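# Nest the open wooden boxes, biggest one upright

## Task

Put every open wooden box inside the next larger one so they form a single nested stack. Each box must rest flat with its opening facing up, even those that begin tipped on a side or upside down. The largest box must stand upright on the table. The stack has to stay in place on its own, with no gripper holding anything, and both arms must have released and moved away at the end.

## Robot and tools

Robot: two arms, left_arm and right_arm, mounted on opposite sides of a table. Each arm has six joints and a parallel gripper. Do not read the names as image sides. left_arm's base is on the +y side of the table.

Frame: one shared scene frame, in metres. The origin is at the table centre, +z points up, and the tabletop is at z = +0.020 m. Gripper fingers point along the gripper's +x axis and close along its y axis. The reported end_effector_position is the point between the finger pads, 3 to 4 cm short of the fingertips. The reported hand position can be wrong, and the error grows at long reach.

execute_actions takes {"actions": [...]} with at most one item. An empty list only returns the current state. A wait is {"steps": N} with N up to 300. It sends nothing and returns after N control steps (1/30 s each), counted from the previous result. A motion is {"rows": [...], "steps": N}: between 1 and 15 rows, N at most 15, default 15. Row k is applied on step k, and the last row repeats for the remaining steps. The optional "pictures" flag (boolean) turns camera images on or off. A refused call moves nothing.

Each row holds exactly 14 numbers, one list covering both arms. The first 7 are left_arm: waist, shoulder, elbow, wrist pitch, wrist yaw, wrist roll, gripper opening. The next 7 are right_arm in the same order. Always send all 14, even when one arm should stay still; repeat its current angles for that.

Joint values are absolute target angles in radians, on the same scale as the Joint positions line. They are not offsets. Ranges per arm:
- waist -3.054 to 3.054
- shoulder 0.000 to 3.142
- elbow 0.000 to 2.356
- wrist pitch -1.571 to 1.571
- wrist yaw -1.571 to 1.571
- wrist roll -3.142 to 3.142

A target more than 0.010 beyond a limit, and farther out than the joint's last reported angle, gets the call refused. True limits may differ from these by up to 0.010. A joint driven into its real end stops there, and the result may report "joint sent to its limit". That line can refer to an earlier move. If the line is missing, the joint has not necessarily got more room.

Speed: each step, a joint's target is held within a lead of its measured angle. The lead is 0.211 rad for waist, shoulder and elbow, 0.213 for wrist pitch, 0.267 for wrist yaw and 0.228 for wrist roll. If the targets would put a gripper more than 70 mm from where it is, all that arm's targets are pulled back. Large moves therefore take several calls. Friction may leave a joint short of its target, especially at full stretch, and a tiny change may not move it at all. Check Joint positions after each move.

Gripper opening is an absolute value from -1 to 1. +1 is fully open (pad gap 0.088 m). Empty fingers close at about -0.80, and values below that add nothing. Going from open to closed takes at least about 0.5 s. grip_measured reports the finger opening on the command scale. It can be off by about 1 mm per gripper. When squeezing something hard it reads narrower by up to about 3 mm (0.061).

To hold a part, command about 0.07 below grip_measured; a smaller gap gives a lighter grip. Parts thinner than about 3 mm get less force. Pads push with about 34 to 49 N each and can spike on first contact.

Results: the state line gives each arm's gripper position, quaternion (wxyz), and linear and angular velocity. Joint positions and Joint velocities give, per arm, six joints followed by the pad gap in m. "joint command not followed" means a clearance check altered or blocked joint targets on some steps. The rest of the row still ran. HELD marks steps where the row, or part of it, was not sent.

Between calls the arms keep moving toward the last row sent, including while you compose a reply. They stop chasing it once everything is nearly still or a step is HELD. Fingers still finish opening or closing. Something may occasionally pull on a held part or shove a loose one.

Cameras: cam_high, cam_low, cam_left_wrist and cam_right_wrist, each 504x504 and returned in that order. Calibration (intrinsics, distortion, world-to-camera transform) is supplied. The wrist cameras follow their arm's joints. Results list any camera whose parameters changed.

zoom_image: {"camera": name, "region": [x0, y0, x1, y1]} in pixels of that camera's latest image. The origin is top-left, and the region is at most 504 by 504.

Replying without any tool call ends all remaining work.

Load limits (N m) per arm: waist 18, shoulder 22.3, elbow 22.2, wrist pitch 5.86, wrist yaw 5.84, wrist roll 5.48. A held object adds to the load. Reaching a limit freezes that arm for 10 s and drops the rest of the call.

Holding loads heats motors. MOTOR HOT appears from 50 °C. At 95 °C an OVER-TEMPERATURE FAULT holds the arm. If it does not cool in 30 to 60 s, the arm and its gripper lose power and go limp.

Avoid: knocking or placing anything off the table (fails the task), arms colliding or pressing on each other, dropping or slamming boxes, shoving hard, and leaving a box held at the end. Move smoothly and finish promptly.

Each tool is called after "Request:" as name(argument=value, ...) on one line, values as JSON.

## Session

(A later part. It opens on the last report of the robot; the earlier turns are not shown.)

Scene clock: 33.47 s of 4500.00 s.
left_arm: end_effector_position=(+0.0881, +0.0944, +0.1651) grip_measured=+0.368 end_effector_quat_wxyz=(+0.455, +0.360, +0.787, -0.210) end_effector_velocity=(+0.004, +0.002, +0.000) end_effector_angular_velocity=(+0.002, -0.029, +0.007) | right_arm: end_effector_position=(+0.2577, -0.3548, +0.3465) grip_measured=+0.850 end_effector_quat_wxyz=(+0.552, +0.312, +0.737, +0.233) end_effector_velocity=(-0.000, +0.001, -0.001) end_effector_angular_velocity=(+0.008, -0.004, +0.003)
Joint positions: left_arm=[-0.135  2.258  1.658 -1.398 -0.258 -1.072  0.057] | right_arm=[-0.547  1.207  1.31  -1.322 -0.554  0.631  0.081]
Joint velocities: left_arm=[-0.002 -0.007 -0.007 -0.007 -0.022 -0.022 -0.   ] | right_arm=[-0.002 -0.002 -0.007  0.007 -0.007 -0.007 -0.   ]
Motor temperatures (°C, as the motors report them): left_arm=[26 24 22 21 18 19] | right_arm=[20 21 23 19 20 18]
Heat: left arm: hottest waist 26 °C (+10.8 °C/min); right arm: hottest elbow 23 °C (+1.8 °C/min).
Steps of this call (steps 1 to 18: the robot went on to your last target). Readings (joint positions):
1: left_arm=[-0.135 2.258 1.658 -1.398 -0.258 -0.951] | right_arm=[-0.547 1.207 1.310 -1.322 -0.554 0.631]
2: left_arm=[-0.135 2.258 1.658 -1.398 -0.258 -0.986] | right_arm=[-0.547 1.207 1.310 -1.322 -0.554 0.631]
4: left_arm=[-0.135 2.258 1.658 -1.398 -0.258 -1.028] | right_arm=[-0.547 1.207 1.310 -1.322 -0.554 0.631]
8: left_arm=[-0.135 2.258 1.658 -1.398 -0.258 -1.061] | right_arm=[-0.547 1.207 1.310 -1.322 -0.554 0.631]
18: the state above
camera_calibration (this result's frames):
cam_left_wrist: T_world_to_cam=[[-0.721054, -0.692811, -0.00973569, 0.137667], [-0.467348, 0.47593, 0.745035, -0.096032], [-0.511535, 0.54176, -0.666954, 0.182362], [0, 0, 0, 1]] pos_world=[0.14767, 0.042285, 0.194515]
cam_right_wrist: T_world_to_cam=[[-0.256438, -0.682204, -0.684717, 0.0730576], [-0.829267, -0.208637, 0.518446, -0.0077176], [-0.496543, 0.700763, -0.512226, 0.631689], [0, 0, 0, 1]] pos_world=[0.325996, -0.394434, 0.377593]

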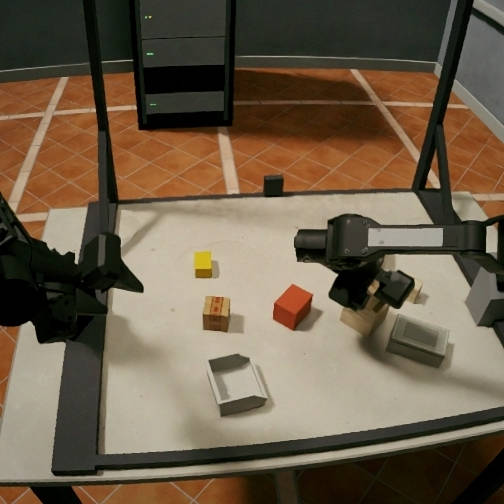

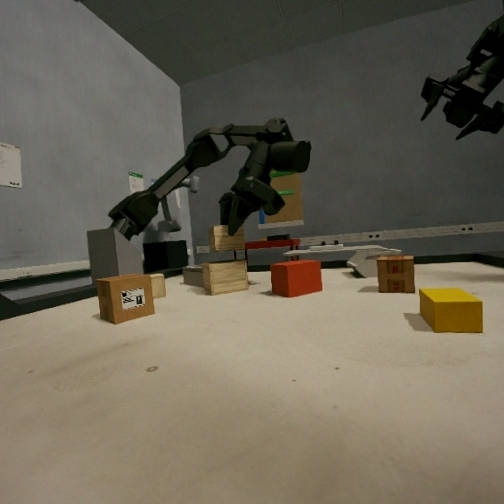

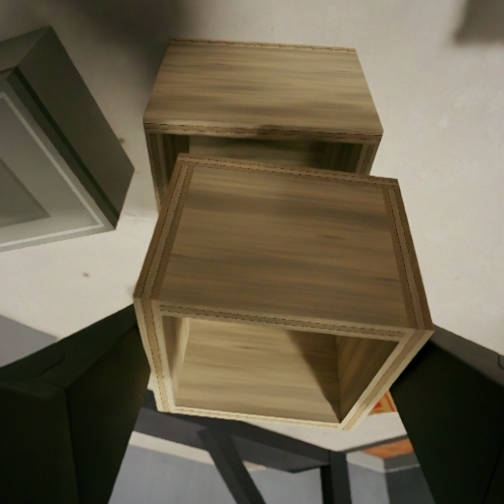

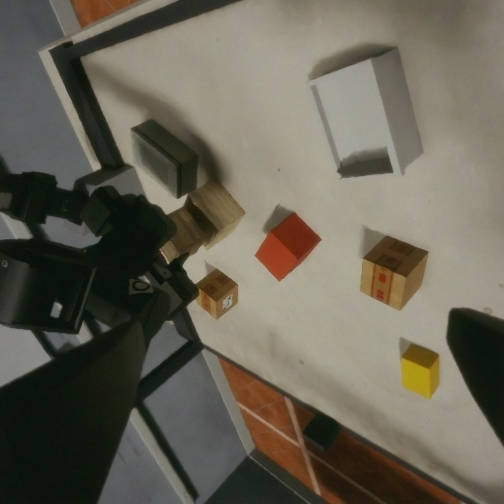

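Request:
execute_actions(actions=[{"rows":[[-0.135,2.27,1.66,-1.404,-0.27,-1.085,0.28,-0.547,1.2,1.3,-1.32,-0.554,0.631,0.85],[-0.132,2.28,1.663,-1.41,-0.28,-1.095,0.28,-0.547,1.2,1.3,-1.32,-0.554,0.631,0.85],[-0.13,2.293,1.666,-1.414,-0.288,-1.105,0.28,-0.547,1.2,1.3,-1.32,-0.554,0.631,0.85],[-0.128,2.305,1.668,-1.418,-0.293,-1.112,0.28,-0.547,1.2,1.3,-1.32,-0.554,0.631,0.85]],"steps":15}])

Request:
zoom_image(camera="cam_low", region=[180,200,290,310])

Request:
zoom_image(camera="cam_left_wrist", region=[120,30,460,230])

Scene clock: 35.57 s of 4500.00 s.
left_arm: end_effector_position=(+0.0880, +0.0993, +0.1520) grip_measured=+0.368 end_effector_quat_wxyz=(+0.466, +0.378, +0.778, -0.184) end_effector_velocity=(+0.000, +0.002, +0.002) end_effector_angular_velocity=(-0.004, -0.004, -0.019) | right_arm: end_effector_position=(+0.2577, -0.3548, +0.3465) grip_measured=+0.850 end_effector_quat_wxyz=(+0.552, +0.312, +0.737, +0.233) end_effector_velocity=(-0.006, -0.001, +0.001) end_effector_angular_velocity=(+0.008, +0.033, +0.002)
Joint positions: left_arm=[-0.127  2.3    1.66  -1.415 -0.29  -1.109  0.057] | right_arm=[-0.547  1.207  1.31  -1.322 -0.554  0.631  0.081]
Joint velocities: left_arm=[-0.007 -0.002 -0.002 -0.007 -0.007  0.007  0.   ] | right_arm=[-0.002 -0.007 -0.007 -0.022 -0.022  0.007 -0.   ]
Motor temperatures (°C, as the motors report them): left_arm=[26 24 22 21 18 19] | right_arm=[20 21 23 19 20 18]
Heat: left arm: hottest waist 26 °C (+10.1 °C/min); right arm: hottest elbow 23 °C (+1.7 °C/min).
Steps of this call (steps 1 to 15: the robot went on to your last target; steps 16 to 48: nothing new was sent; steps 49 to 63: all 15 steps of this action). Readings (joint positions):
49: left_arm=[-0.135 2.258 1.658 -1.398 -0.259 -1.075] | right_arm=[-0.547 1.207 1.310 -1.322 -0.554 0.631]
50: left_arm=[-0.135 2.261 1.658 -1.399 -0.263 -1.079] | right_arm=[-0.547 1.207 1.310 -1.322 -0.554 0.631]
52: left_arm=[-0.134 2.270 1.659 -1.407 -0.275 -1.091] | right_arm=[-0.547 1.207 1.310 -1.322 -0.554 0.631]
56: left_arm=[-0.128 2.296 1.659 -1.412 -0.286 -1.105] | right_arm=[-0.547 1.207 1.310 -1.322 -0.554 0.631]
63: the state above
camera_calibration (this result's frames):
cam_left_wrist: T_world_to_cam=[[-0.723248, -0.686054, -0.079009, 0.150838], [-0.502801, 0.444696, 0.74124, -0.0818699], [-0.473396, 0.575826, -0.666574, 0.16411], [0, 0, 0, 1]] pos_world=[0.145618, 0.0453912, 0.181994]
cam_right_wrist: T_world_to_cam=[[-0.256438, -0.682204, -0.684717, 0.0730576], [-0.829267, -0.208637, 0.518446, -0.0077176], [-0.496543, 0.700763, -0.512226, 0.631689], [0, 0, 0, 1]] pos_world=[0.325996, -0.394434, 0.377593]

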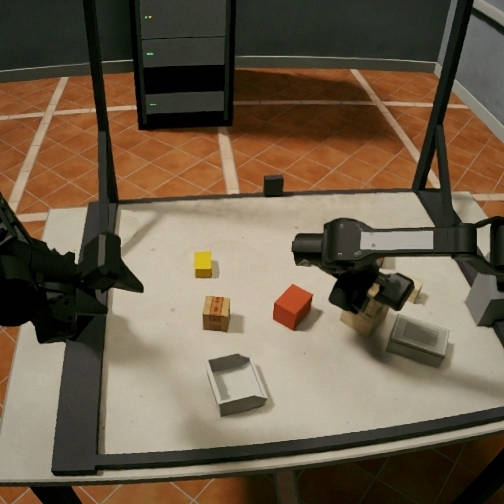

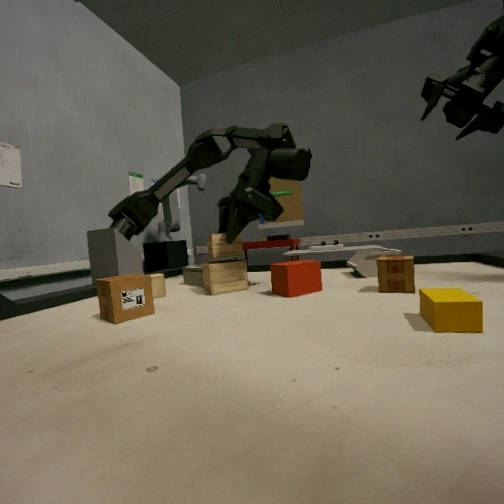

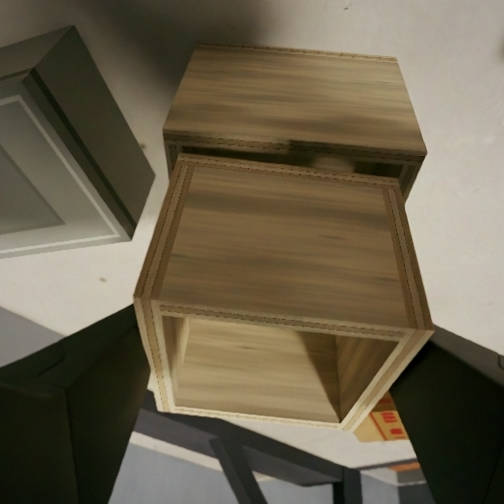

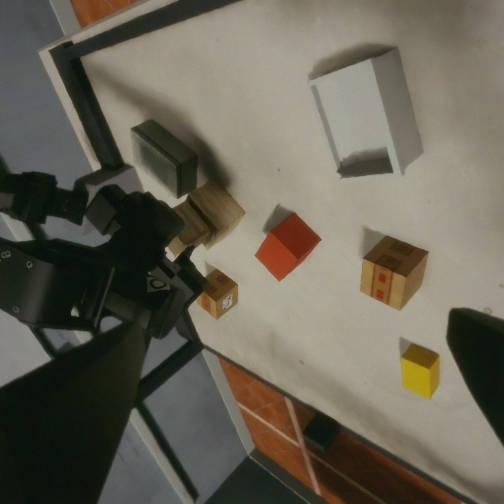

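Region (180, 200, 290, 310) of cam_low's 504x504 image, scaled by 4.582, with more detail than that image has.

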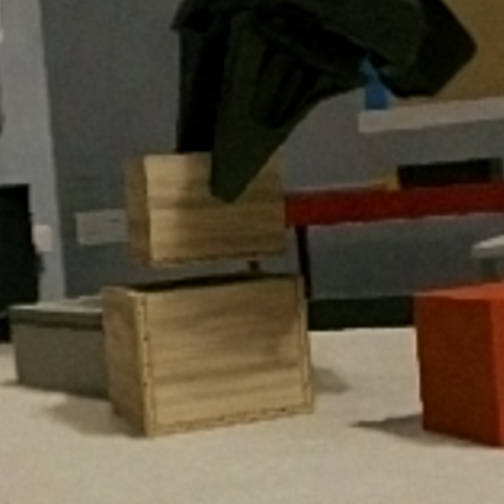

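Region (120, 30, 460, 230) of cam_left_wrist's 504x504 image, scaled by 1.482, with more detail than that image has; it fills the top 296 rows of this view, and the rest is white.

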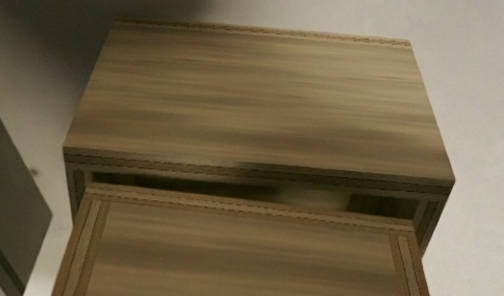

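Request:
execute_actions(actions=[{"rows":[[-0.126,2.308,1.652,-1.405,-0.294,-1.122,0.28,-0.547,1.2,1.3,-1.32,-0.554,0.631,0.85],[-0.125,2.31,1.646,-1.397,-0.295,-1.13,0.28,-0.547,1.2,1.3,-1.32,-0.554,0.631,0.85],[-0.124,2.311,1.641,-1.389,-0.295,-1.138,0.28,-0.547,1.2,1.3,-1.32,-0.554,0.631,0.85]],"steps":13}])

Request:
zoom_image(camera="cam_low", region=[180,200,290,310])

Request:
zoom_image(camera="cam_left_wrist", region=[120,30,460,230])

Scene clock: 37.47 s of 4500.00 s.
left_arm: end_effector_position=(+0.0854, +0.0994, +0.1467) grip_measured=+0.368 end_effector_quat_wxyz=(+0.473, +0.370, +0.781, -0.173) end_effector_velocity=(+0.001, -0.000, +0.001) end_effector_angular_velocity=(-0.008, -0.008, +0.007) | right_arm: end_effector_position=(+0.2577, -0.3548, +0.3465) grip_measured=+0.850 end_effector_quat_wxyz=(+0.552, +0.312, +0.737, +0.233) end_effector_velocity=(-0.004, -0.004, -0.001) end_effector_angular_velocity=(-0.013, +0.007, +0.006)
Joint positions: left_arm=[-0.123  2.306  1.647 -1.392 -0.292 -1.135  0.057] | right_arm=[-0.547  1.207  1.31  -1.322 -0.554  0.631  0.081]
Joint velocities: left_arm=[-0.002 -0.007 -0.007  0.007 -0.007 -0.007 -0.   ] | right_arm=[-0.002 -0.007 -0.002 -0.022  0.007 -0.007 -0.   ]
Motor temperatures (°C, as the motors report them): left_arm=[26 24 22 21 18 19] | right_arm=[20 21 23 19 20 18]
Heat: left arm: hottest waist 26 °C (+9.6 °C/min); right arm: hottest elbow 23 °C (+1.6 °C/min).
Steps of this call (steps 1 to 15: the robot went on to your last target; steps 16 to 44: nothing new was sent; steps 45 to 57: all 13 steps of this action). Readings (joint positions):
45: left_arm=[-0.127 2.301 1.660 -1.415 -0.291 -1.111] | right_arm=[-0.547 1.207 1.310 -1.322 -0.554 0.631]
46: left_arm=[-0.127 2.301 1.660 -1.413 -0.291 -1.115] | right_arm=[-0.547 1.207 1.310 -1.322 -0.554 0.631]
48: left_arm=[-0.126 2.301 1.655 -1.402 -0.292 -1.125] | right_arm=[-0.547 1.207 1.310 -1.322 -0.554 0.631]
52: left_arm=[-0.124 2.305 1.648 -1.394 -0.292 -1.133] | right_arm=[-0.547 1.207 1.310 -1.322 -0.554 0.631]
57: the state above
camera_calibration (this result's frames):
cam_left_wrist: T_world_to_cam=[[-0.703301, -0.704913, -0.0920042, 0.150702], [-0.524029, 0.426619, 0.737149, -0.0750309], [-0.480376, 0.566651, -0.669437, 0.161246], [0, 0, 0, 1]] pos_world=[0.144129, 0.0468709, 0.177119]
cam_right_wrist: T_world_to_cam=[[-0.256438, -0.682204, -0.684717, 0.0730576], [-0.829267, -0.208637, 0.518446, -0.0077176], [-0.496543, 0.700763, -0.512226, 0.631689], [0, 0, 0, 1]] pos_world=[0.325996, -0.394434, 0.377593]

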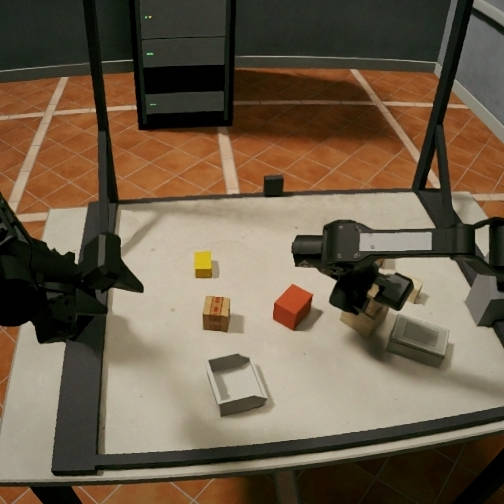

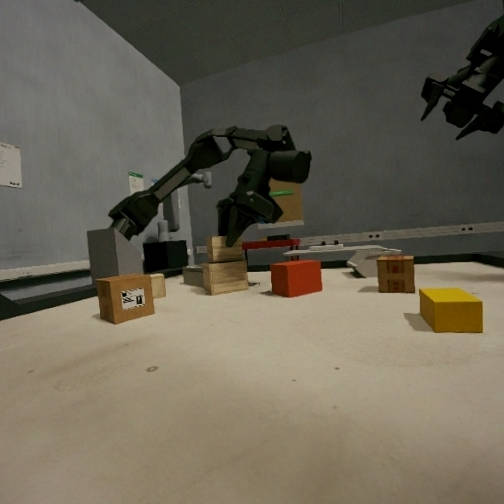

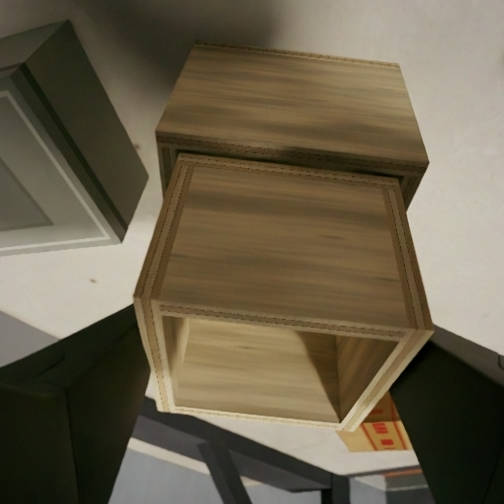

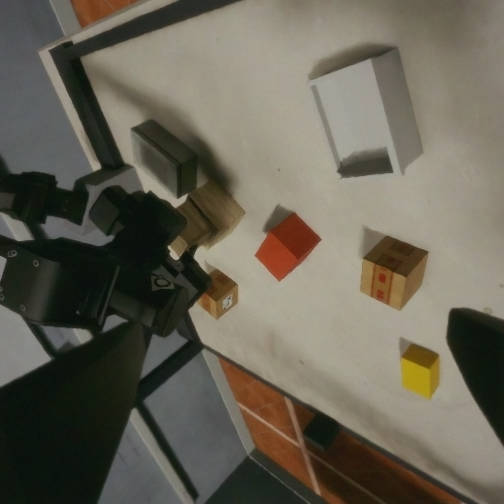

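Region (180, 200, 290, 310) of cam_low's 504x504 image, scaled by 4.582, with more detail than that image has.

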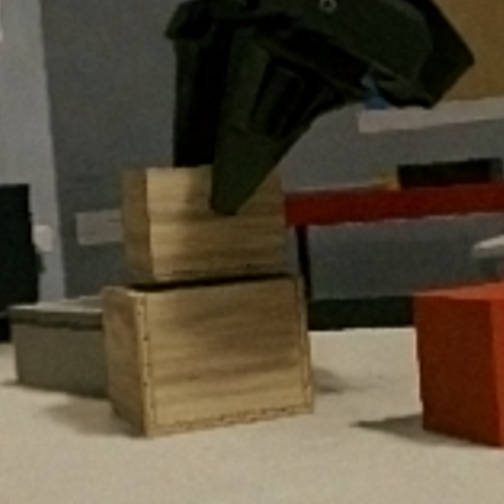

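Region (120, 30, 460, 230) of cam_left_wrist's 504x504 image, scaled by 1.482, with more detail than that image has; it fills the top 296 rows of this view, and the rest is white.

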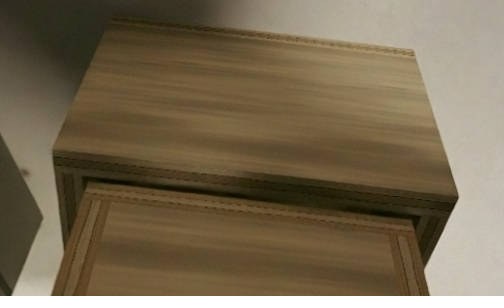

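Request:
execute_actions(actions=[{"rows":[[-0.124,2.309,1.633,-1.382,-0.295,-1.138,0.28,-0.547,1.2,1.3,-1.32,-0.554,0.631,0.85],[-0.124,2.309,1.625,-1.374,-0.295,-1.138,0.28,-0.547,1.2,1.3,-1.32,-0.554,0.631,0.85]],"steps":11}])

Request:
zoom_image(camera="cam_low", region=[180,200,290,310])

Request:
zoom_image(camera="cam_left_wrist", region=[120,30,460,230])

Scene clock: 38.33 s of 4500.00 s.
left_arm: end_effector_position=(+0.0833, +0.1013, +0.1438) grip_measured=+0.368 end_effector_quat_wxyz=(+0.473, +0.370, +0.781, -0.173) end_effector_velocity=(+0.002, +0.006, +0.001) end_effector_angular_velocity=(+0.018, -0.013, -0.015) | right_arm: end_effector_position=(+0.2577, -0.3548, +0.3465) grip_measured=+0.850 end_effector_quat_wxyz=(+0.552, +0.312, +0.737, +0.233) end_effector_velocity=(-0.004, +0.001, +0.000) end_effector_angular_velocity=(+0.015, +0.015, +0.010)
Joint positions: left_arm=[-0.123  2.306  1.631 -1.376 -0.292 -1.136  0.057] | right_arm=[-0.547  1.207  1.31  -1.322 -0.554  0.631  0.081]
Joint velocities: left_arm=[-0.002 -0.002 -0.007 -0.022 -0.007 -0.007 -0.   ] | right_arm=[-0.002 -0.002 -0.007 -0.007 -0.022 -0.007 -0.   ]
Motor temperatures (°C, as the motors report them): left_arm=[26 24 22 21 18 19] | right_arm=[20 21 23 19 20 18]
Heat: left arm: hottest waist 26 °C (+9.4 °C/min); right arm: hottest elbow 23 °C (+1.6 °C/min).
Steps of this call (steps 1 to 15: the robot went on to your last target; steps 16 to 26: all 11 steps of this action). Readings (joint positions):
16: left_arm=[-0.123 2.306 1.645 -1.390 -0.292 -1.136] | right_arm=[-0.547 1.207 1.310 -1.322 -0.554 0.631]
17: left_arm=[-0.123 2.306 1.642 -1.386 -0.292 -1.136] | right_arm=[-0.547 1.207 1.310 -1.322 -0.554 0.631]
19: left_arm=[-0.123 2.306 1.637 -1.381 -0.292 -1.136] | right_arm=[-0.547 1.207 1.310 -1.322 -0.554 0.631]
23: left_arm=[-0.123 2.306 1.631 -1.378 -0.292 -1.136] | right_arm=[-0.547 1.207 1.310 -1.322 -0.554 0.631]
26: the state above
camera_calibration (this result's frames):
cam_left_wrist: T_world_to_cam=[[-0.703391, -0.704736, -0.0926733, 0.150364], [-0.524161, 0.426205, 0.737296, -0.0747825], [-0.480101, 0.567183, -0.669183, 0.157125], [0, 0, 0, 1]] pos_world=[0.142003, 0.0487207, 0.174217]
cam_right_wrist: T_world_to_cam=[[-0.256438, -0.682204, -0.684717, 0.0730576], [-0.829267, -0.208637, 0.518446, -0.0077176], [-0.496543, 0.700763, -0.512226, 0.631689], [0, 0, 0, 1]] pos_world=[0.325996, -0.394434, 0.377593]

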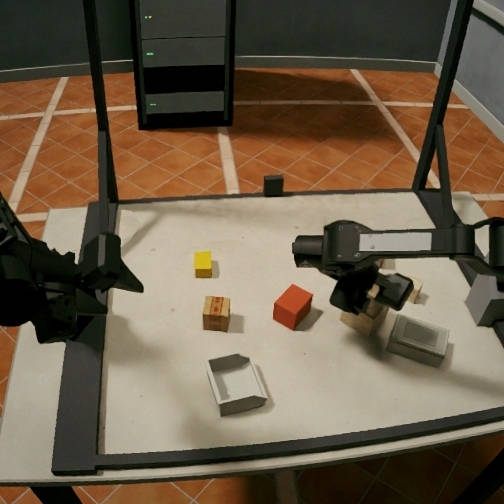

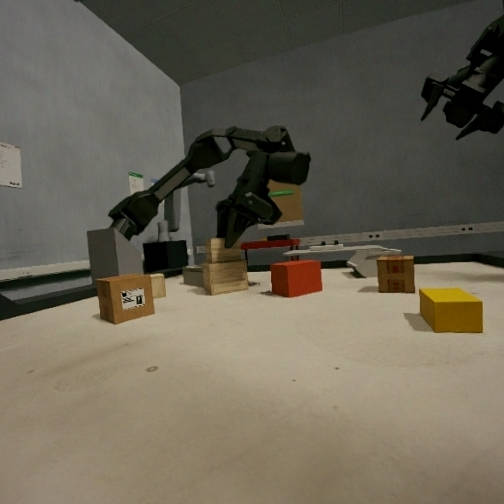

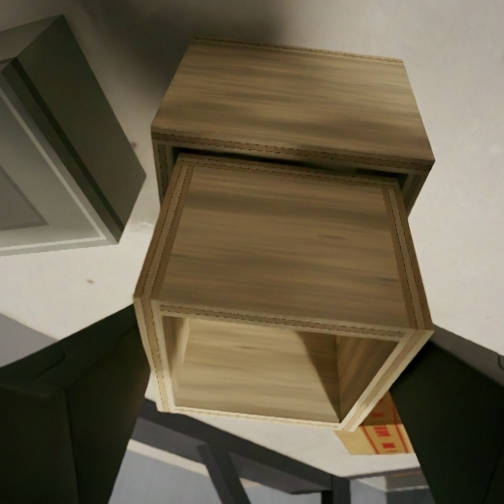

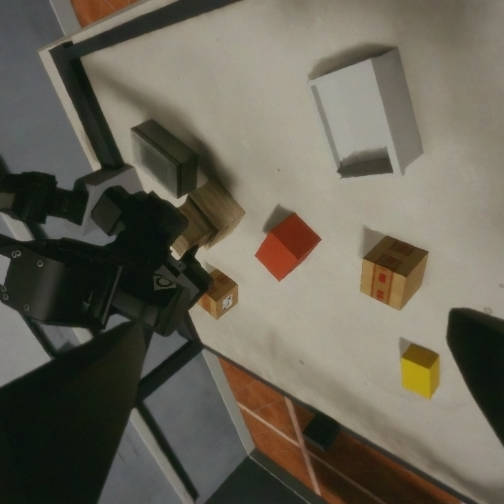

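Region (180, 200, 290, 310) of cam_low's 504x504 image, scaled by 4.582, with more detail than that image has.

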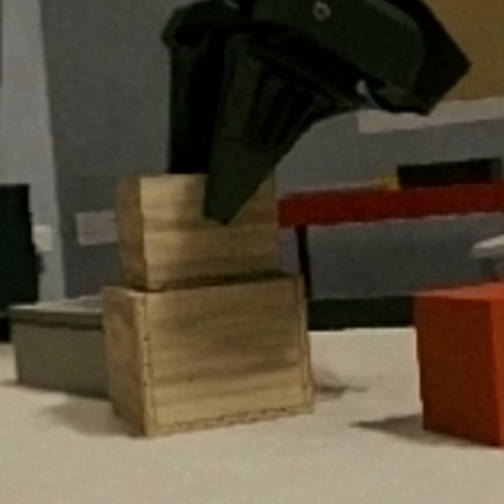

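Region (120, 30, 460, 230) of cam_left_wrist's 504x504 image, scaled by 1.482, with more detail than that image has; it fills the top 296 rows of this view, and the rest is white.

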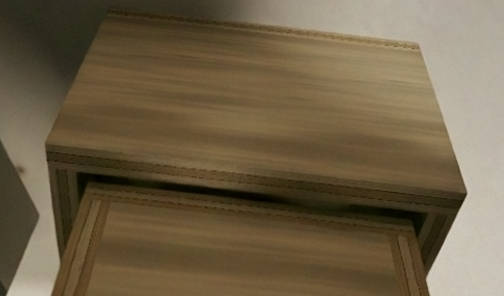

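Request:
execute_actions(actions=[{"rows":[[-0.1204,2.313,1.6216,-1.3675,-0.2966,-1.132,0.28,-0.547,1.2,1.3,-1.32,-0.554,0.631,0.85],[-0.1168,2.315,1.618,-1.361,-0.298,-1.128,0.28,-0.547,1.2,1.3,-1.32,-0.554,0.631,0.85],[-0.1132,2.3175,1.615,-1.3545,-0.3,-1.125,0.28,-0.547,1.2,1.3,-1.32,-0.554,0.631,0.85],[-0.1096,2.3195,1.6114,-1.348,-0.3016,-1.121,0.28,-0.547,1.2,1.3,-1.32,-0.554,0.631,0.85],[-0.106,2.322,1.608,-1.3415,-0.303,-1.118,0.28,-0.547,1.2,1.3,-1.32,-0.554,0.631,0.85],[-0.1024,2.324,1.6046,-1.335,-0.305,-1.115,0.28,-0.547,1.2,1.3,-1.32,-0.554,0.631,0.85],[-0.0988,2.326,1.601,-1.3285,-0.3065,-1.111,0.28,-0.547,1.2,1.3,-1.32,-0.554,0.631,0.85],[-0.0952,2.328,1.598,-1.322,-0.308,-1.108,0.28,-0.547,1.2,1.3,-1.32,-0.554,0.631,0.85],[-0.0916,2.3305,1.5944,-1.3155,-0.31,-1.105,0.28,-0.547,1.2,1.3,-1.32,-0.554,0.631,0.85],[-0.088,2.3326,1.591,-1.309,-0.3115,-1.101,0.28,-0.547,1.2,1.3,-1.32,-0.554,0.631,0.85]],"steps":15}])

Request:
zoom_image(camera="cam_low", region=[180,200,290,310])

Scene clock: 39.93 s of 4500.00 s.
left_arm: end_effector_position=(+0.0835, +0.1019, +0.1221) grip_measured=+0.368 end_effector_quat_wxyz=(+0.472, +0.371, +0.781, -0.171) end_effector_velocity=(-0.000, +0.001, -0.006) end_effector_angular_velocity=(-0.002, -0.003, -0.001) | right_arm: end_effector_position=(+0.2577, -0.3548, +0.3465) grip_measured=+0.850 end_effector_quat_wxyz=(+0.552, +0.312, +0.737, +0.233) end_effector_velocity=(-0.002, +0.001, -0.001) end_effector_angular_velocity=(+0.003, +0.008, +0.012)
Joint positions: left_arm=[-0.087  2.327  1.597 -1.315 -0.308 -1.105  0.057] | right_arm=[-0.547  1.207  1.31  -1.322 -0.554  0.631  0.081]
Joint velocities: left_arm=[ 0.007  0.002 -0.017  0.022 -0.007  0.007  0.   ] | right_arm=[ 0.002  0.002 -0.002 -0.007 -0.007 -0.007 -0.   ]
Motor temperatures (°C, as the motors report them): left_arm=[27 24 22 21 18 19] | right_arm=[20 21 23 19 20 18]
Heat: left arm: hottest waist 27 °C (+10.5 °C/min); right arm: hottest elbow 23 °C (+1.5 °C/min).
Steps of this call (steps 1 to 15: the robot went on to your last target; steps 16 to 33: nothing new was sent; steps 34 to 48: all 15 steps of this action). Readings (joint positions):
34: left_arm=[-0.123 2.306 1.630 -1.375 -0.292 -1.136] | right_arm=[-0.547 1.207 1.310 -1.322 -0.554 0.631]
35: left_arm=[-0.123 2.306 1.629 -1.372 -0.293 -1.136] | right_arm=[-0.547 1.207 1.310 -1.322 -0.554 0.631]
37: left_arm=[-0.119 2.307 1.625 -1.364 -0.295 -1.132] | right_arm=[-0.547 1.207 1.310 -1.322 -0.554 0.631]
41: left_arm=[-0.105 2.315 1.613 -1.341 -0.301 -1.119] | right_arm=[-0.547 1.207 1.310 -1.322 -0.554 0.631]
48: the state above
camera_calibration (this result's frames):
cam_left_wrist: T_world_to_cam=[[-0.702751, -0.704922, -0.096054, 0.149363], [-0.525152, 0.422907, 0.738489, -0.0586852], [-0.479955, 0.569417, -0.667389, 0.141899], [0, 0, 0, 1]] pos_world=[0.142251, 0.0493081, 0.152387]
cam_right_wrist: T_world_to_cam=[[-0.256438, -0.682204, -0.684717, 0.0730576], [-0.829267, -0.208637, 0.518446, -0.0077176], [-0.496543, 0.700763, -0.512226, 0.631689], [0, 0, 0, 1]] pos_world=[0.325996, -0.394434, 0.377593]

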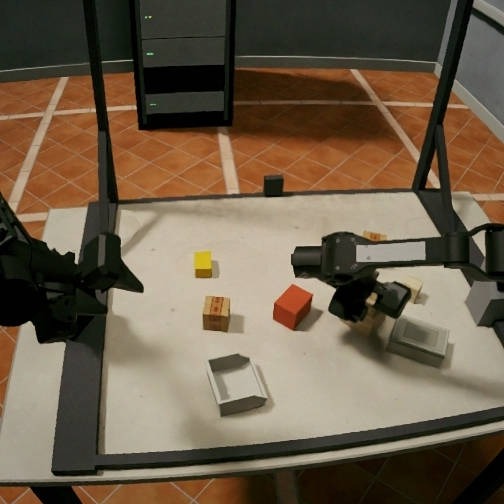

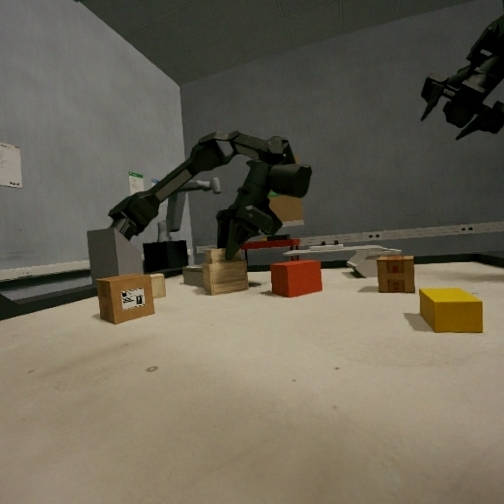

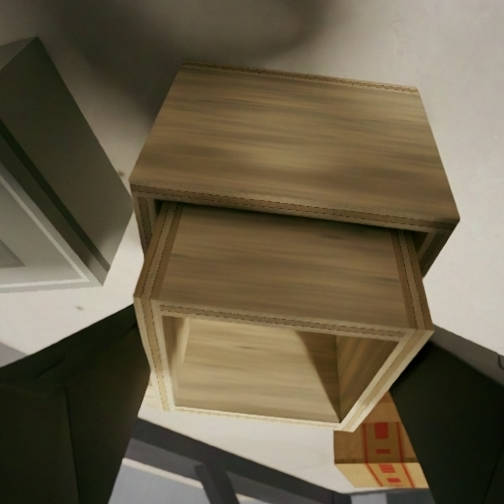

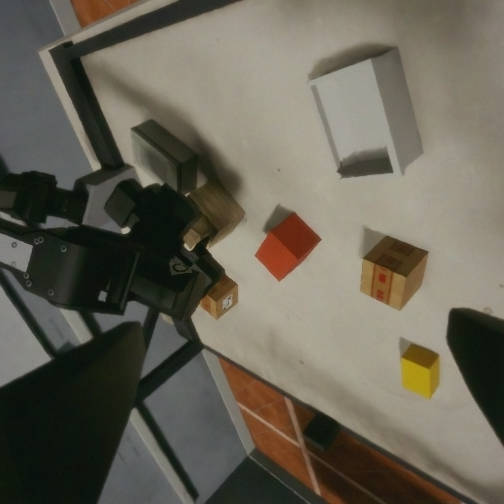

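Region (180, 200, 290, 310) of cam_low's 504x504 image, scaled by 4.582, with more detail than that image has.

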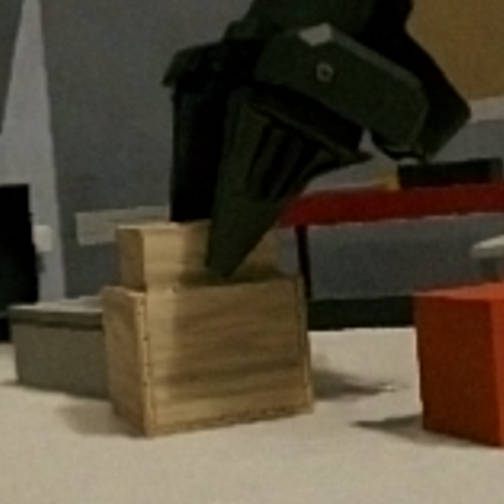

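Request:
execute_actions(actions=[{"rows":[[-0.088,2.3326,1.591,-1.309,-0.3115,-1.101,0.33,-0.547,1.2,1.3,-1.32,-0.554,0.631,0.85],[-0.088,2.3326,1.591,-1.309,-0.3115,-1.101,0.36,-0.547,1.2,1.3,-1.32,-0.554,0.631,0.85],[-0.088,2.3326,1.591,-1.309,-0.3115,-1.101,0.38,-0.547,1.2,1.3,-1.32,-0.554,0.631,0.85],[-0.088,2.3326,1.591,-1.309,-0.3115,-1.101,0.39,-0.547,1.2,1.3,-1.32,-0.554,0.631,0.85],[-0.088,2.3326,1.591,-1.309,-0.3115,-1.101,0.4,-0.547,1.2,1.3,-1.32,-0.554,0.631,0.85],[-0.088,2.3326,1.591,-1.309,-0.3115,-1.101,0.41,-0.547,1.2,1.3,-1.32,-0.554,0.631,0.85],[-0.088,2.3326,1.591,-1.309,-0.3115,-1.101,0.42,-0.547,1.2,1.3,-1.32,-0.554,0.631,0.85],[-0.088,2.3326,1.591,-1.309,-0.3115,-1.101,0.43,-0.547,1.2,1.3,-1.32,-0.554,0.631,0.85],[-0.088,2.3326,1.591,-1.309,-0.3115,-1.101,0.44,-0.547,1.2,1.3,-1.32,-0.554,0.631,0.85],[-0.088,2.3326,1.591,-1.309,-0.3115,-1.101,0.46,-0.547,1.2,1.3,-1.32,-0.554,0.631,0.85],[-0.088,2.3326,1.591,-1.309,-0.3115,-1.101,0.5,-0.547,1.2,1.3,-1.32,-0.554,0.631,0.85],[-0.088,2.3326,1.591,-1.309,-0.3115,-1.101,0.6,-0.547,1.2,1.3,-1.32,-0.554,0.631,0.85]],"steps":15}])

Scene clock: 41.87 s of 4500.00 s.
left_arm: end_effector_position=(+0.0834, +0.1014, +0.1218) grip_measured=+0.551 end_effector_quat_wxyz=(+0.473, +0.370, +0.781, -0.172) end_effector_velocity=(+0.001, +0.002, +0.001) end_effector_angular_velocity=(+0.003, -0.010, -0.002) | right_arm: end_effector_position=(+0.2577, -0.3548, +0.3465) grip_measured=+0.850 end_effector_quat_wxyz=(+0.552, +0.312, +0.737, +0.233) end_effector_velocity=(-0.001, -0.002, -0.001) end_effector_angular_velocity=(-0.006, -0.012, +0.013)
Joint positions: left_arm=[-0.087  2.327  1.596 -1.311 -0.309 -1.104  0.066] | right_arm=[-0.547  1.207  1.31  -1.322 -0.554  0.631  0.081]
Joint velocities: left_arm=[-0.002 -0.002 -0.002 -0.007 -0.007 -0.007  0.022] | right_arm=[-0.002 -0.002 -0.002 -0.007  0.007 -0.022 -0.   ]
Motor temperatures (°C, as the motors report them): left_arm=[27 24 22 21 18 19] | right_arm=[20 21 23 19 20 18]
Heat: left arm: hottest waist 27 °C (+10.0 °C/min); right arm: hottest elbow 23 °C (+1.4 °C/min).
Steps of this call (steps 1 to 15: the robot went on to your last target; steps 16 to 43: nothing new was sent; steps 44 to 58: all 15 steps of this action). Readings (joint positions):
44: left_arm=[-0.087 2.327 1.596 -1.311 -0.309 -1.104] | right_arm=[-0.547 1.207 1.310 -1.322 -0.554 0.631]
45: left_arm=[-0.087 2.327 1.596 -1.311 -0.309 -1.104] | right_arm=[-0.547 1.207 1.310 -1.322 -0.554 0.631]
47: left_arm=[-0.087 2.327 1.596 -1.311 -0.309 -1.104] | right_arm=[-0.547 1.207 1.310 -1.322 -0.554 0.631]
51: left_arm=[-0.087 2.327 1.596 -1.311 -0.309 -1.104] | right_arm=[-0.547 1.207 1.310 -1.322 -0.554 0.631]
58: the state above
camera_calibration (this result's frames):
cam_left_wrist: T_world_to_cam=[[-0.702271, -0.705692, -0.093885, 0.148646], [-0.525232, 0.424572, 0.737475, -0.0582639], [-0.48057, 0.567219, -0.668817, 0.142348], [0, 0, 0, 1]] pos_world=[0.142196, 0.0488928, 0.152129]
cam_right_wrist: T_world_to_cam=[[-0.256438, -0.682204, -0.684717, 0.0730576], [-0.829267, -0.208637, 0.518446, -0.0077176], [-0.496543, 0.700763, -0.512226, 0.631689], [0, 0, 0, 1]] pos_world=[0.325996, -0.394434, 0.377593]

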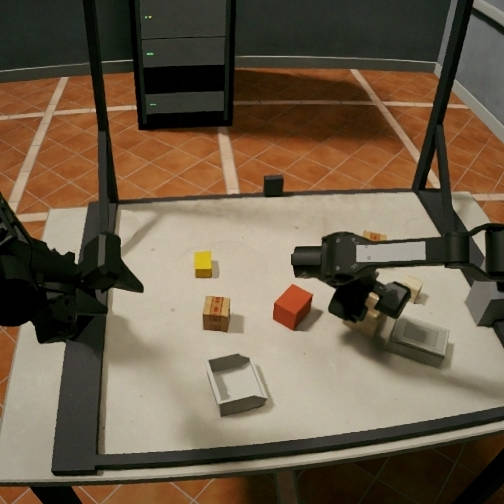

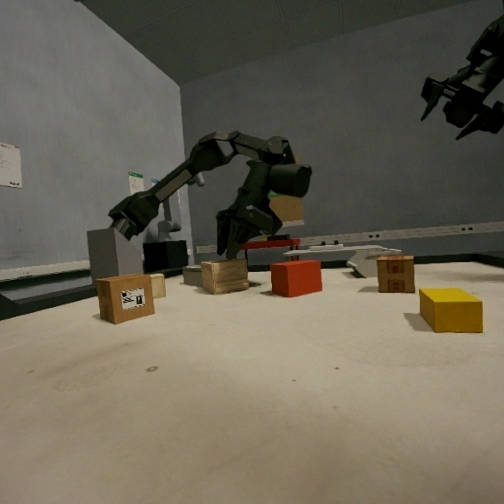

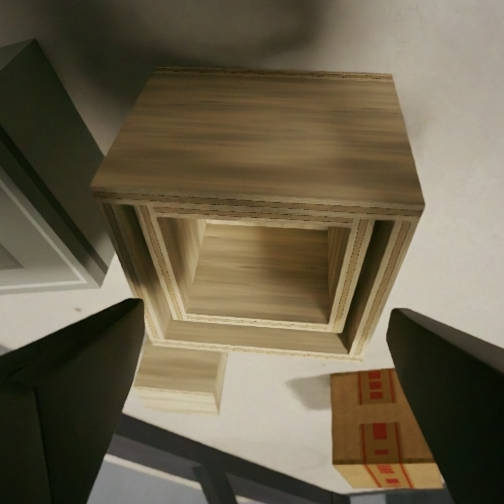

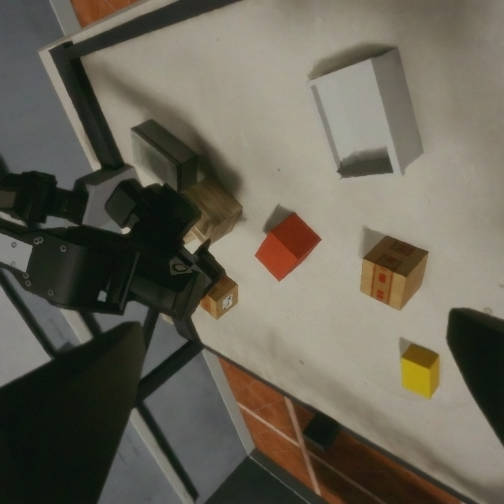

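Request:
execute_actions(actions=[{"rows":[[-0.11,2.31,1.6,-1.33,-0.31,-1.12,0.7,-0.547,1.2,1.3,-1.32,-0.554,0.631,0.85],[-0.135,2.285,1.6,-1.34,-0.32,-1.14,0.8,-0.547,1.2,1.3,-1.32,-0.554,0.631,0.85],[-0.16,2.26,1.59,-1.34,-0.33,-1.16,0.8,-0.547,1.2,1.3,-1.32,-0.554,0.631,0.85],[-0.185,2.235,1.57,-1.33,-0.345,-1.18,0.8,-0.547,1.2,1.3,-1.32,-0.554,0.631,0.85],[-0.21,2.21,1.54,-1.31,-0.36,-1.2,0.8,-0.547,1.2,1.3,-1.32,-0.554,0.631,0.85],[-0.235,2.185,1.505,-1.285,-0.375,-1.22,0.8,-0.547,1.2,1.3,-1.32,-0.554,0.631,0.85],[-0.26,2.165,1.47,-1.26,-0.39,-1.24,0.8,-0.547,1.2,1.3,-1.32,-0.554,0.631,0.85],[-0.285,2.145,1.435,-1.235,-0.405,-1.26,0.8,-0.547,1.2,1.3,-1.32,-0.554,0.631,0.85],[-0.31,2.13,1.4,-1.21,-0.42,-1.28,0.8,-0.547,1.2,1.3,-1.32,-0.554,0.631,0.85],[-0.335,2.115,1.365,-1.185,-0.435,-1.3,0.8,-0.547,1.2,1.3,-1.32,-0.554,0.631,0.85],[-0.36,2.1,1.33,-1.16,-0.45,-1.32,0.8,-0.547,1.2,1.3,-1.32,-0.554,0.631,0.85],[-0.385,2.09,1.295,-1.135,-0.465,-1.34,0.8,-0.547,1.2,1.3,-1.32,-0.554,0.631,0.85],[-0.41,2.08,1.26,-1.11,-0.48,-1.36,0.8,-0.547,1.2,1.3,-1.32,-0.554,0.631,0.85],[-0.435,2.07,1.225,-1.085,-0.495,-1.38,0.8,-0.547,1.2,1.3,-1.32,-0.554,0.631,0.85],[-0.46,2.06,1.19,-1.06,-0.51,-1.4,0.8,-0.547,1.2,1.3,-1.32,-0.554,0.631,0.85]],"steps":15}], pictures=false)

Request:
execute_actions(actions=[{"rows":[[-0.485,2.051,1.15,-1.03,-0.52,-1.42,0.8,-0.547,1.2,1.3,-1.32,-0.554,0.631,0.85],[-0.51,2.051,1.11,-1.0,-0.53,-1.44,0.8,-0.547,1.2,1.3,-1.32,-0.554,0.631,0.85],[-0.53,2.051,1.07,-0.97,-0.54,-1.46,0.8,-0.547,1.2,1.3,-1.32,-0.554,0.631,0.85],[-0.55,2.051,1.03,-0.94,-0.55,-1.48,0.8,-0.547,1.2,1.3,-1.32,-0.554,0.631,0.85],[-0.57,2.051,0.99,-0.91,-0.56,-1.5,0.8,-0.547,1.2,1.3,-1.32,-0.554,0.631,0.85],[-0.585,2.051,0.95,-0.88,-0.568,-1.52,0.8,-0.547,1.2,1.3,-1.32,-0.554,0.631,0.85],[-0.6,2.051,0.91,-0.85,-0.568,-1.54,0.8,-0.547,1.2,1.3,-1.32,-0.554,0.631,0.85],[-0.607,2.051,0.87,-0.82,-0.568,-1.54,0.8,-0.547,1.2,1.3,-1.32,-0.554,0.631,0.85],[-0.607,2.051,0.83,-0.79,-0.568,-1.54,0.8,-0.547,1.2,1.3,-1.32,-0.554,0.631,0.85],[-0.607,2.051,0.788,-0.768,-0.568,-1.54,0.8,-0.547,1.2,1.3,-1.32,-0.554,0.631,0.85]],"steps":15}], pictures=false)

Request:
execute_actions(actions=[{"steps":6}])

Scene clock: 44.37 s of 4500.00 s.
left_arm: end_effector_position=(+0.0470, +0.1348, +0.1795) grip_measured=+0.795 end_effector_quat_wxyz=(+0.589, +0.293, +0.712, -0.245) end_effector_velocity=(-0.128, +0.189, -0.012) end_effector_angular_velocity=(-0.533, -0.480, -0.052) | right_arm: end_effector_position=(+0.2577, -0.3548, +0.3465) grip_measured=+0.850 end_effector_quat_wxyz=(+0.552, +0.312, +0.737, +0.233) end_effector_velocity=(-0.004, +0.001, +0.000) end_effector_angular_velocity=(+0.015, +0.015, +0.010)
Joint positions: left_arm=[-0.387  2.099  1.296 -1.13  -0.464 -1.341  0.078] | right_arm=[-0.547  1.207  1.31  -1.322 -0.554  0.631  0.081]
Joint velocities: left_arm=[-0.73  -0.276 -1.072  0.667 -0.432 -0.608  0.001] | right_arm=[-0.002 -0.002 -0.007 -0.007 -0.022 -0.007  0.   ]
Motor temperatures (°C, as the motors report them): left_arm=[27 24 21 21 18 19] | right_arm=[20 21 24 19 20 18]
Heat: left arm: hottest waist 27 °C (+9.5 °C/min); right arm: hottest elbow 24 °C (+2.7 °C/min).
Steps of this call (steps 1 to 15: the robot went on to your last target; steps 16 to 60: nothing new was sent; steps 61 to 75: all 15 steps of this action). Readings (joint positions):
61: left_arm=[-0.087 2.327 1.596 -1.311 -0.309 -1.104] | right_arm=[-0.547 1.207 1.310 -1.322 -0.554 0.631]
62: left_arm=[-0.090 2.325 1.596 -1.315 -0.311 -1.111] | right_arm=[-0.547 1.207 1.310 -1.322 -0.554 0.631]
64: left_arm=[-0.113 2.308 1.590 -1.325 -0.321 -1.136] | right_arm=[-0.547 1.207 1.310 -1.322 -0.554 0.631]
68: left_arm=[-0.208 2.214 1.521 -1.286 -0.365 -1.205] | right_arm=[-0.547 1.207 1.310 -1.322 -0.554 0.631]
75: the state above

Scene clock: 44.87 s of 4500.00 s.
left_arm: end_effector_position=(+0.0184, +0.2335, +0.1284) grip_measured=+0.797 end_effector_quat_wxyz=(+0.649, +0.288, +0.649, -0.274) end_effector_velocity=(-0.004, +0.009, -0.020) end_effector_angular_velocity=(-0.093, +0.008, +0.063) | right_arm: end_effector_position=(+0.2577, -0.3548, +0.3465) grip_measured=+0.850 end_effector_quat_wxyz=(+0.552, +0.312, +0.737, +0.233) end_effector_velocity=(-0.002, -0.001, +0.000) end_effector_angular_velocity=(+0.004, +0.004, +0.006)
Joint positions: left_arm=[-0.599  2.062  0.806 -0.787 -0.561 -1.534  0.078] | right_arm=[-0.547  1.207  1.31  -1.322 -0.554  0.631  0.081]
Joint velocities: left_arm=[-0.017 -0.012 -0.134  0.198 -0.051 -0.037 -0.   ] | right_arm=[-0.002 -0.002 -0.002 -0.007 -0.007 -0.007 -0.   ]
Motor temperatures (°C, as the motors report them): left_arm=[27 24 21 21 18 19] | right_arm=[20 21 24 19 20 18]
Heat: left arm: hottest waist 27 °C (+9.4 °C/min); right arm: hottest elbow 24 °C (+2.7 °C/min).
Steps of this call (steps 1 to 15: all 15 steps of this action). Readings (joint positions):
1: left_arm=[-0.412 2.090 1.260 -1.105 -0.478 -1.362] | right_arm=[-0.547 1.207 1.310 -1.322 -0.554 0.631]
2: left_arm=[-0.436 2.082 1.223 -1.078 -0.491 -1.381] | right_arm=[-0.547 1.207 1.310 -1.322 -0.554 0.631]
4: left_arm=[-0.485 2.069 1.147 -1.022 -0.514 -1.421] | right_arm=[-0.547 1.207 1.310 -1.322 -0.554 0.631]
8: left_arm=[-0.565 2.062 0.991 -0.905 -0.548 -1.498] | right_arm=[-0.547 1.207 1.310 -1.322 -0.554 0.631]
15: the state above

Scene clock: 45.07 s of 4500.00 s.
left_arm: end_effector_position=(+0.0176, +0.2338, +0.1277) grip_measured=+0.797 end_effector_quat_wxyz=(+0.650, +0.283, +0.649, -0.275) end_effector_velocity=(+0.004, +0.005, -0.003) end_effector_angular_velocity=(-0.010, -0.026, -0.008) | right_arm: end_effector_position=(+0.2577, -0.3548, +0.3465) grip_measured=+0.850 end_effector_quat_wxyz=(+0.552, +0.312, +0.737, +0.233) end_effector_velocity=(-0.001, -0.001, +0.002) end_effector_angular_velocity=(+0.006, +0.000, +0.005)
Joint positions: left_arm=[-0.602  2.059  0.797 -0.773 -0.564 -1.537  0.078] | right_arm=[-0.547  1.207  1.31  -1.322 -0.554  0.631  0.081]
Joint velocities: left_arm=[-0.007 -0.002 -0.027  0.007 -0.022 -0.007  0.   ] | right_arm=[-0.002 -0.002  0.002 -0.007 -0.007 -0.007 -0.   ]
Motor temperatures (°C, as the motors report them): left_arm=[27 24 21 21 18 19] | right_arm=[20 21 24 19 20 18]
Heat: left arm: hottest waist 27 °C (+9.3 °C/min); right arm: hottest elbow 24 °C (+2.7 °C/min).
Steps of this call (steps 1 to 6: the robot went on to your last target). Readings (joint positions):
1: left_arm=[-0.599 2.061 0.802 -0.782 -0.563 -1.535] | right_arm=[-0.547 1.207 1.310 -1.322 -0.554 0.631]
2: left_arm=[-0.600 2.061 0.801 -0.778 -0.563 -1.536] | right_arm=[-0.547 1.207 1.310 -1.322 -0.554 0.631]
4: left_arm=[-0.601 2.060 0.799 -0.774 -0.564 -1.537] | right_arm=[-0.547 1.207 1.310 -1.322 -0.554 0.631]
6: the state above
camera_calibration (this result's frames):
cam_left_wrist: T_world_to_cam=[[-0.687348, -0.726315, 0.00435594, 0.18844], [-0.68767, 0.652684, 0.317984, -0.15034], [-0.233799, 0.21557, -0.948086, 0.15308], [0, 0, 0, 1]] pos_world=[0.0619296, 0.201991, 0.192117]
cam_right_wrist: T_world_to_cam=[[-0.256438, -0.682204, -0.684717, 0.0730576], [-0.829267, -0.208637, 0.518446, -0.0077176], [-0.496543, 0.700763, -0.512226, 0.631689], [0, 0, 0, 1]] pos_world=[0.325996, -0.394434, 0.377593]

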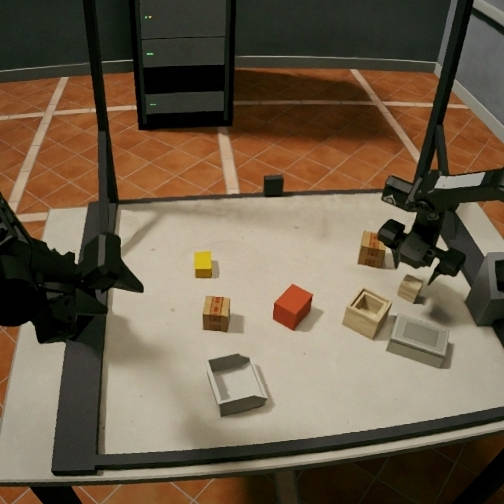

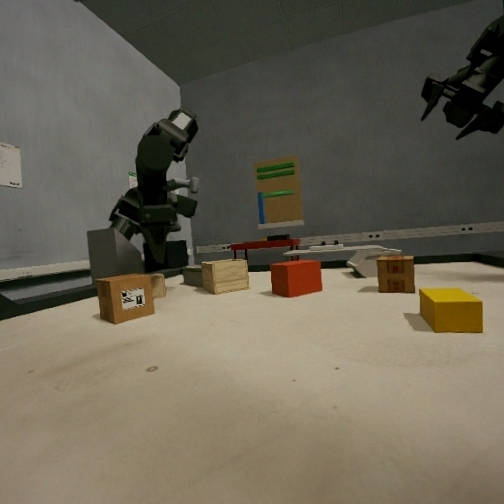

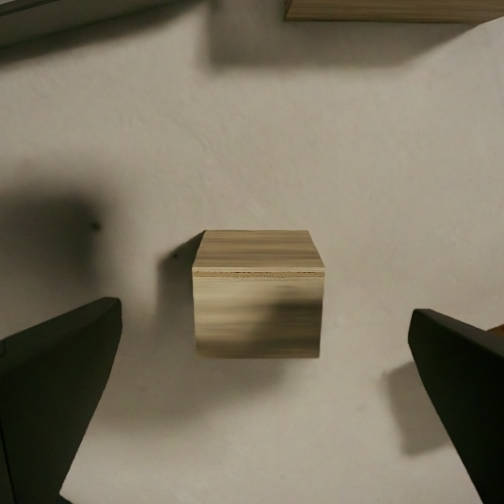

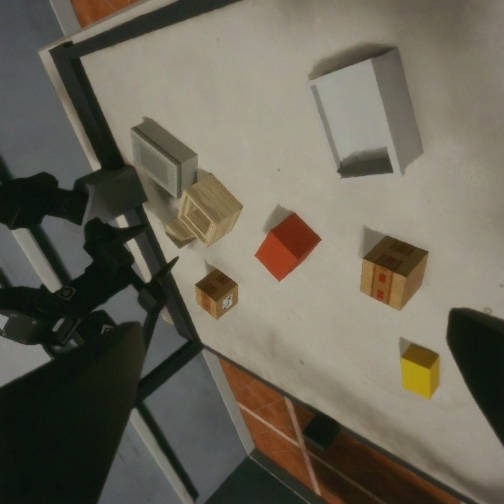

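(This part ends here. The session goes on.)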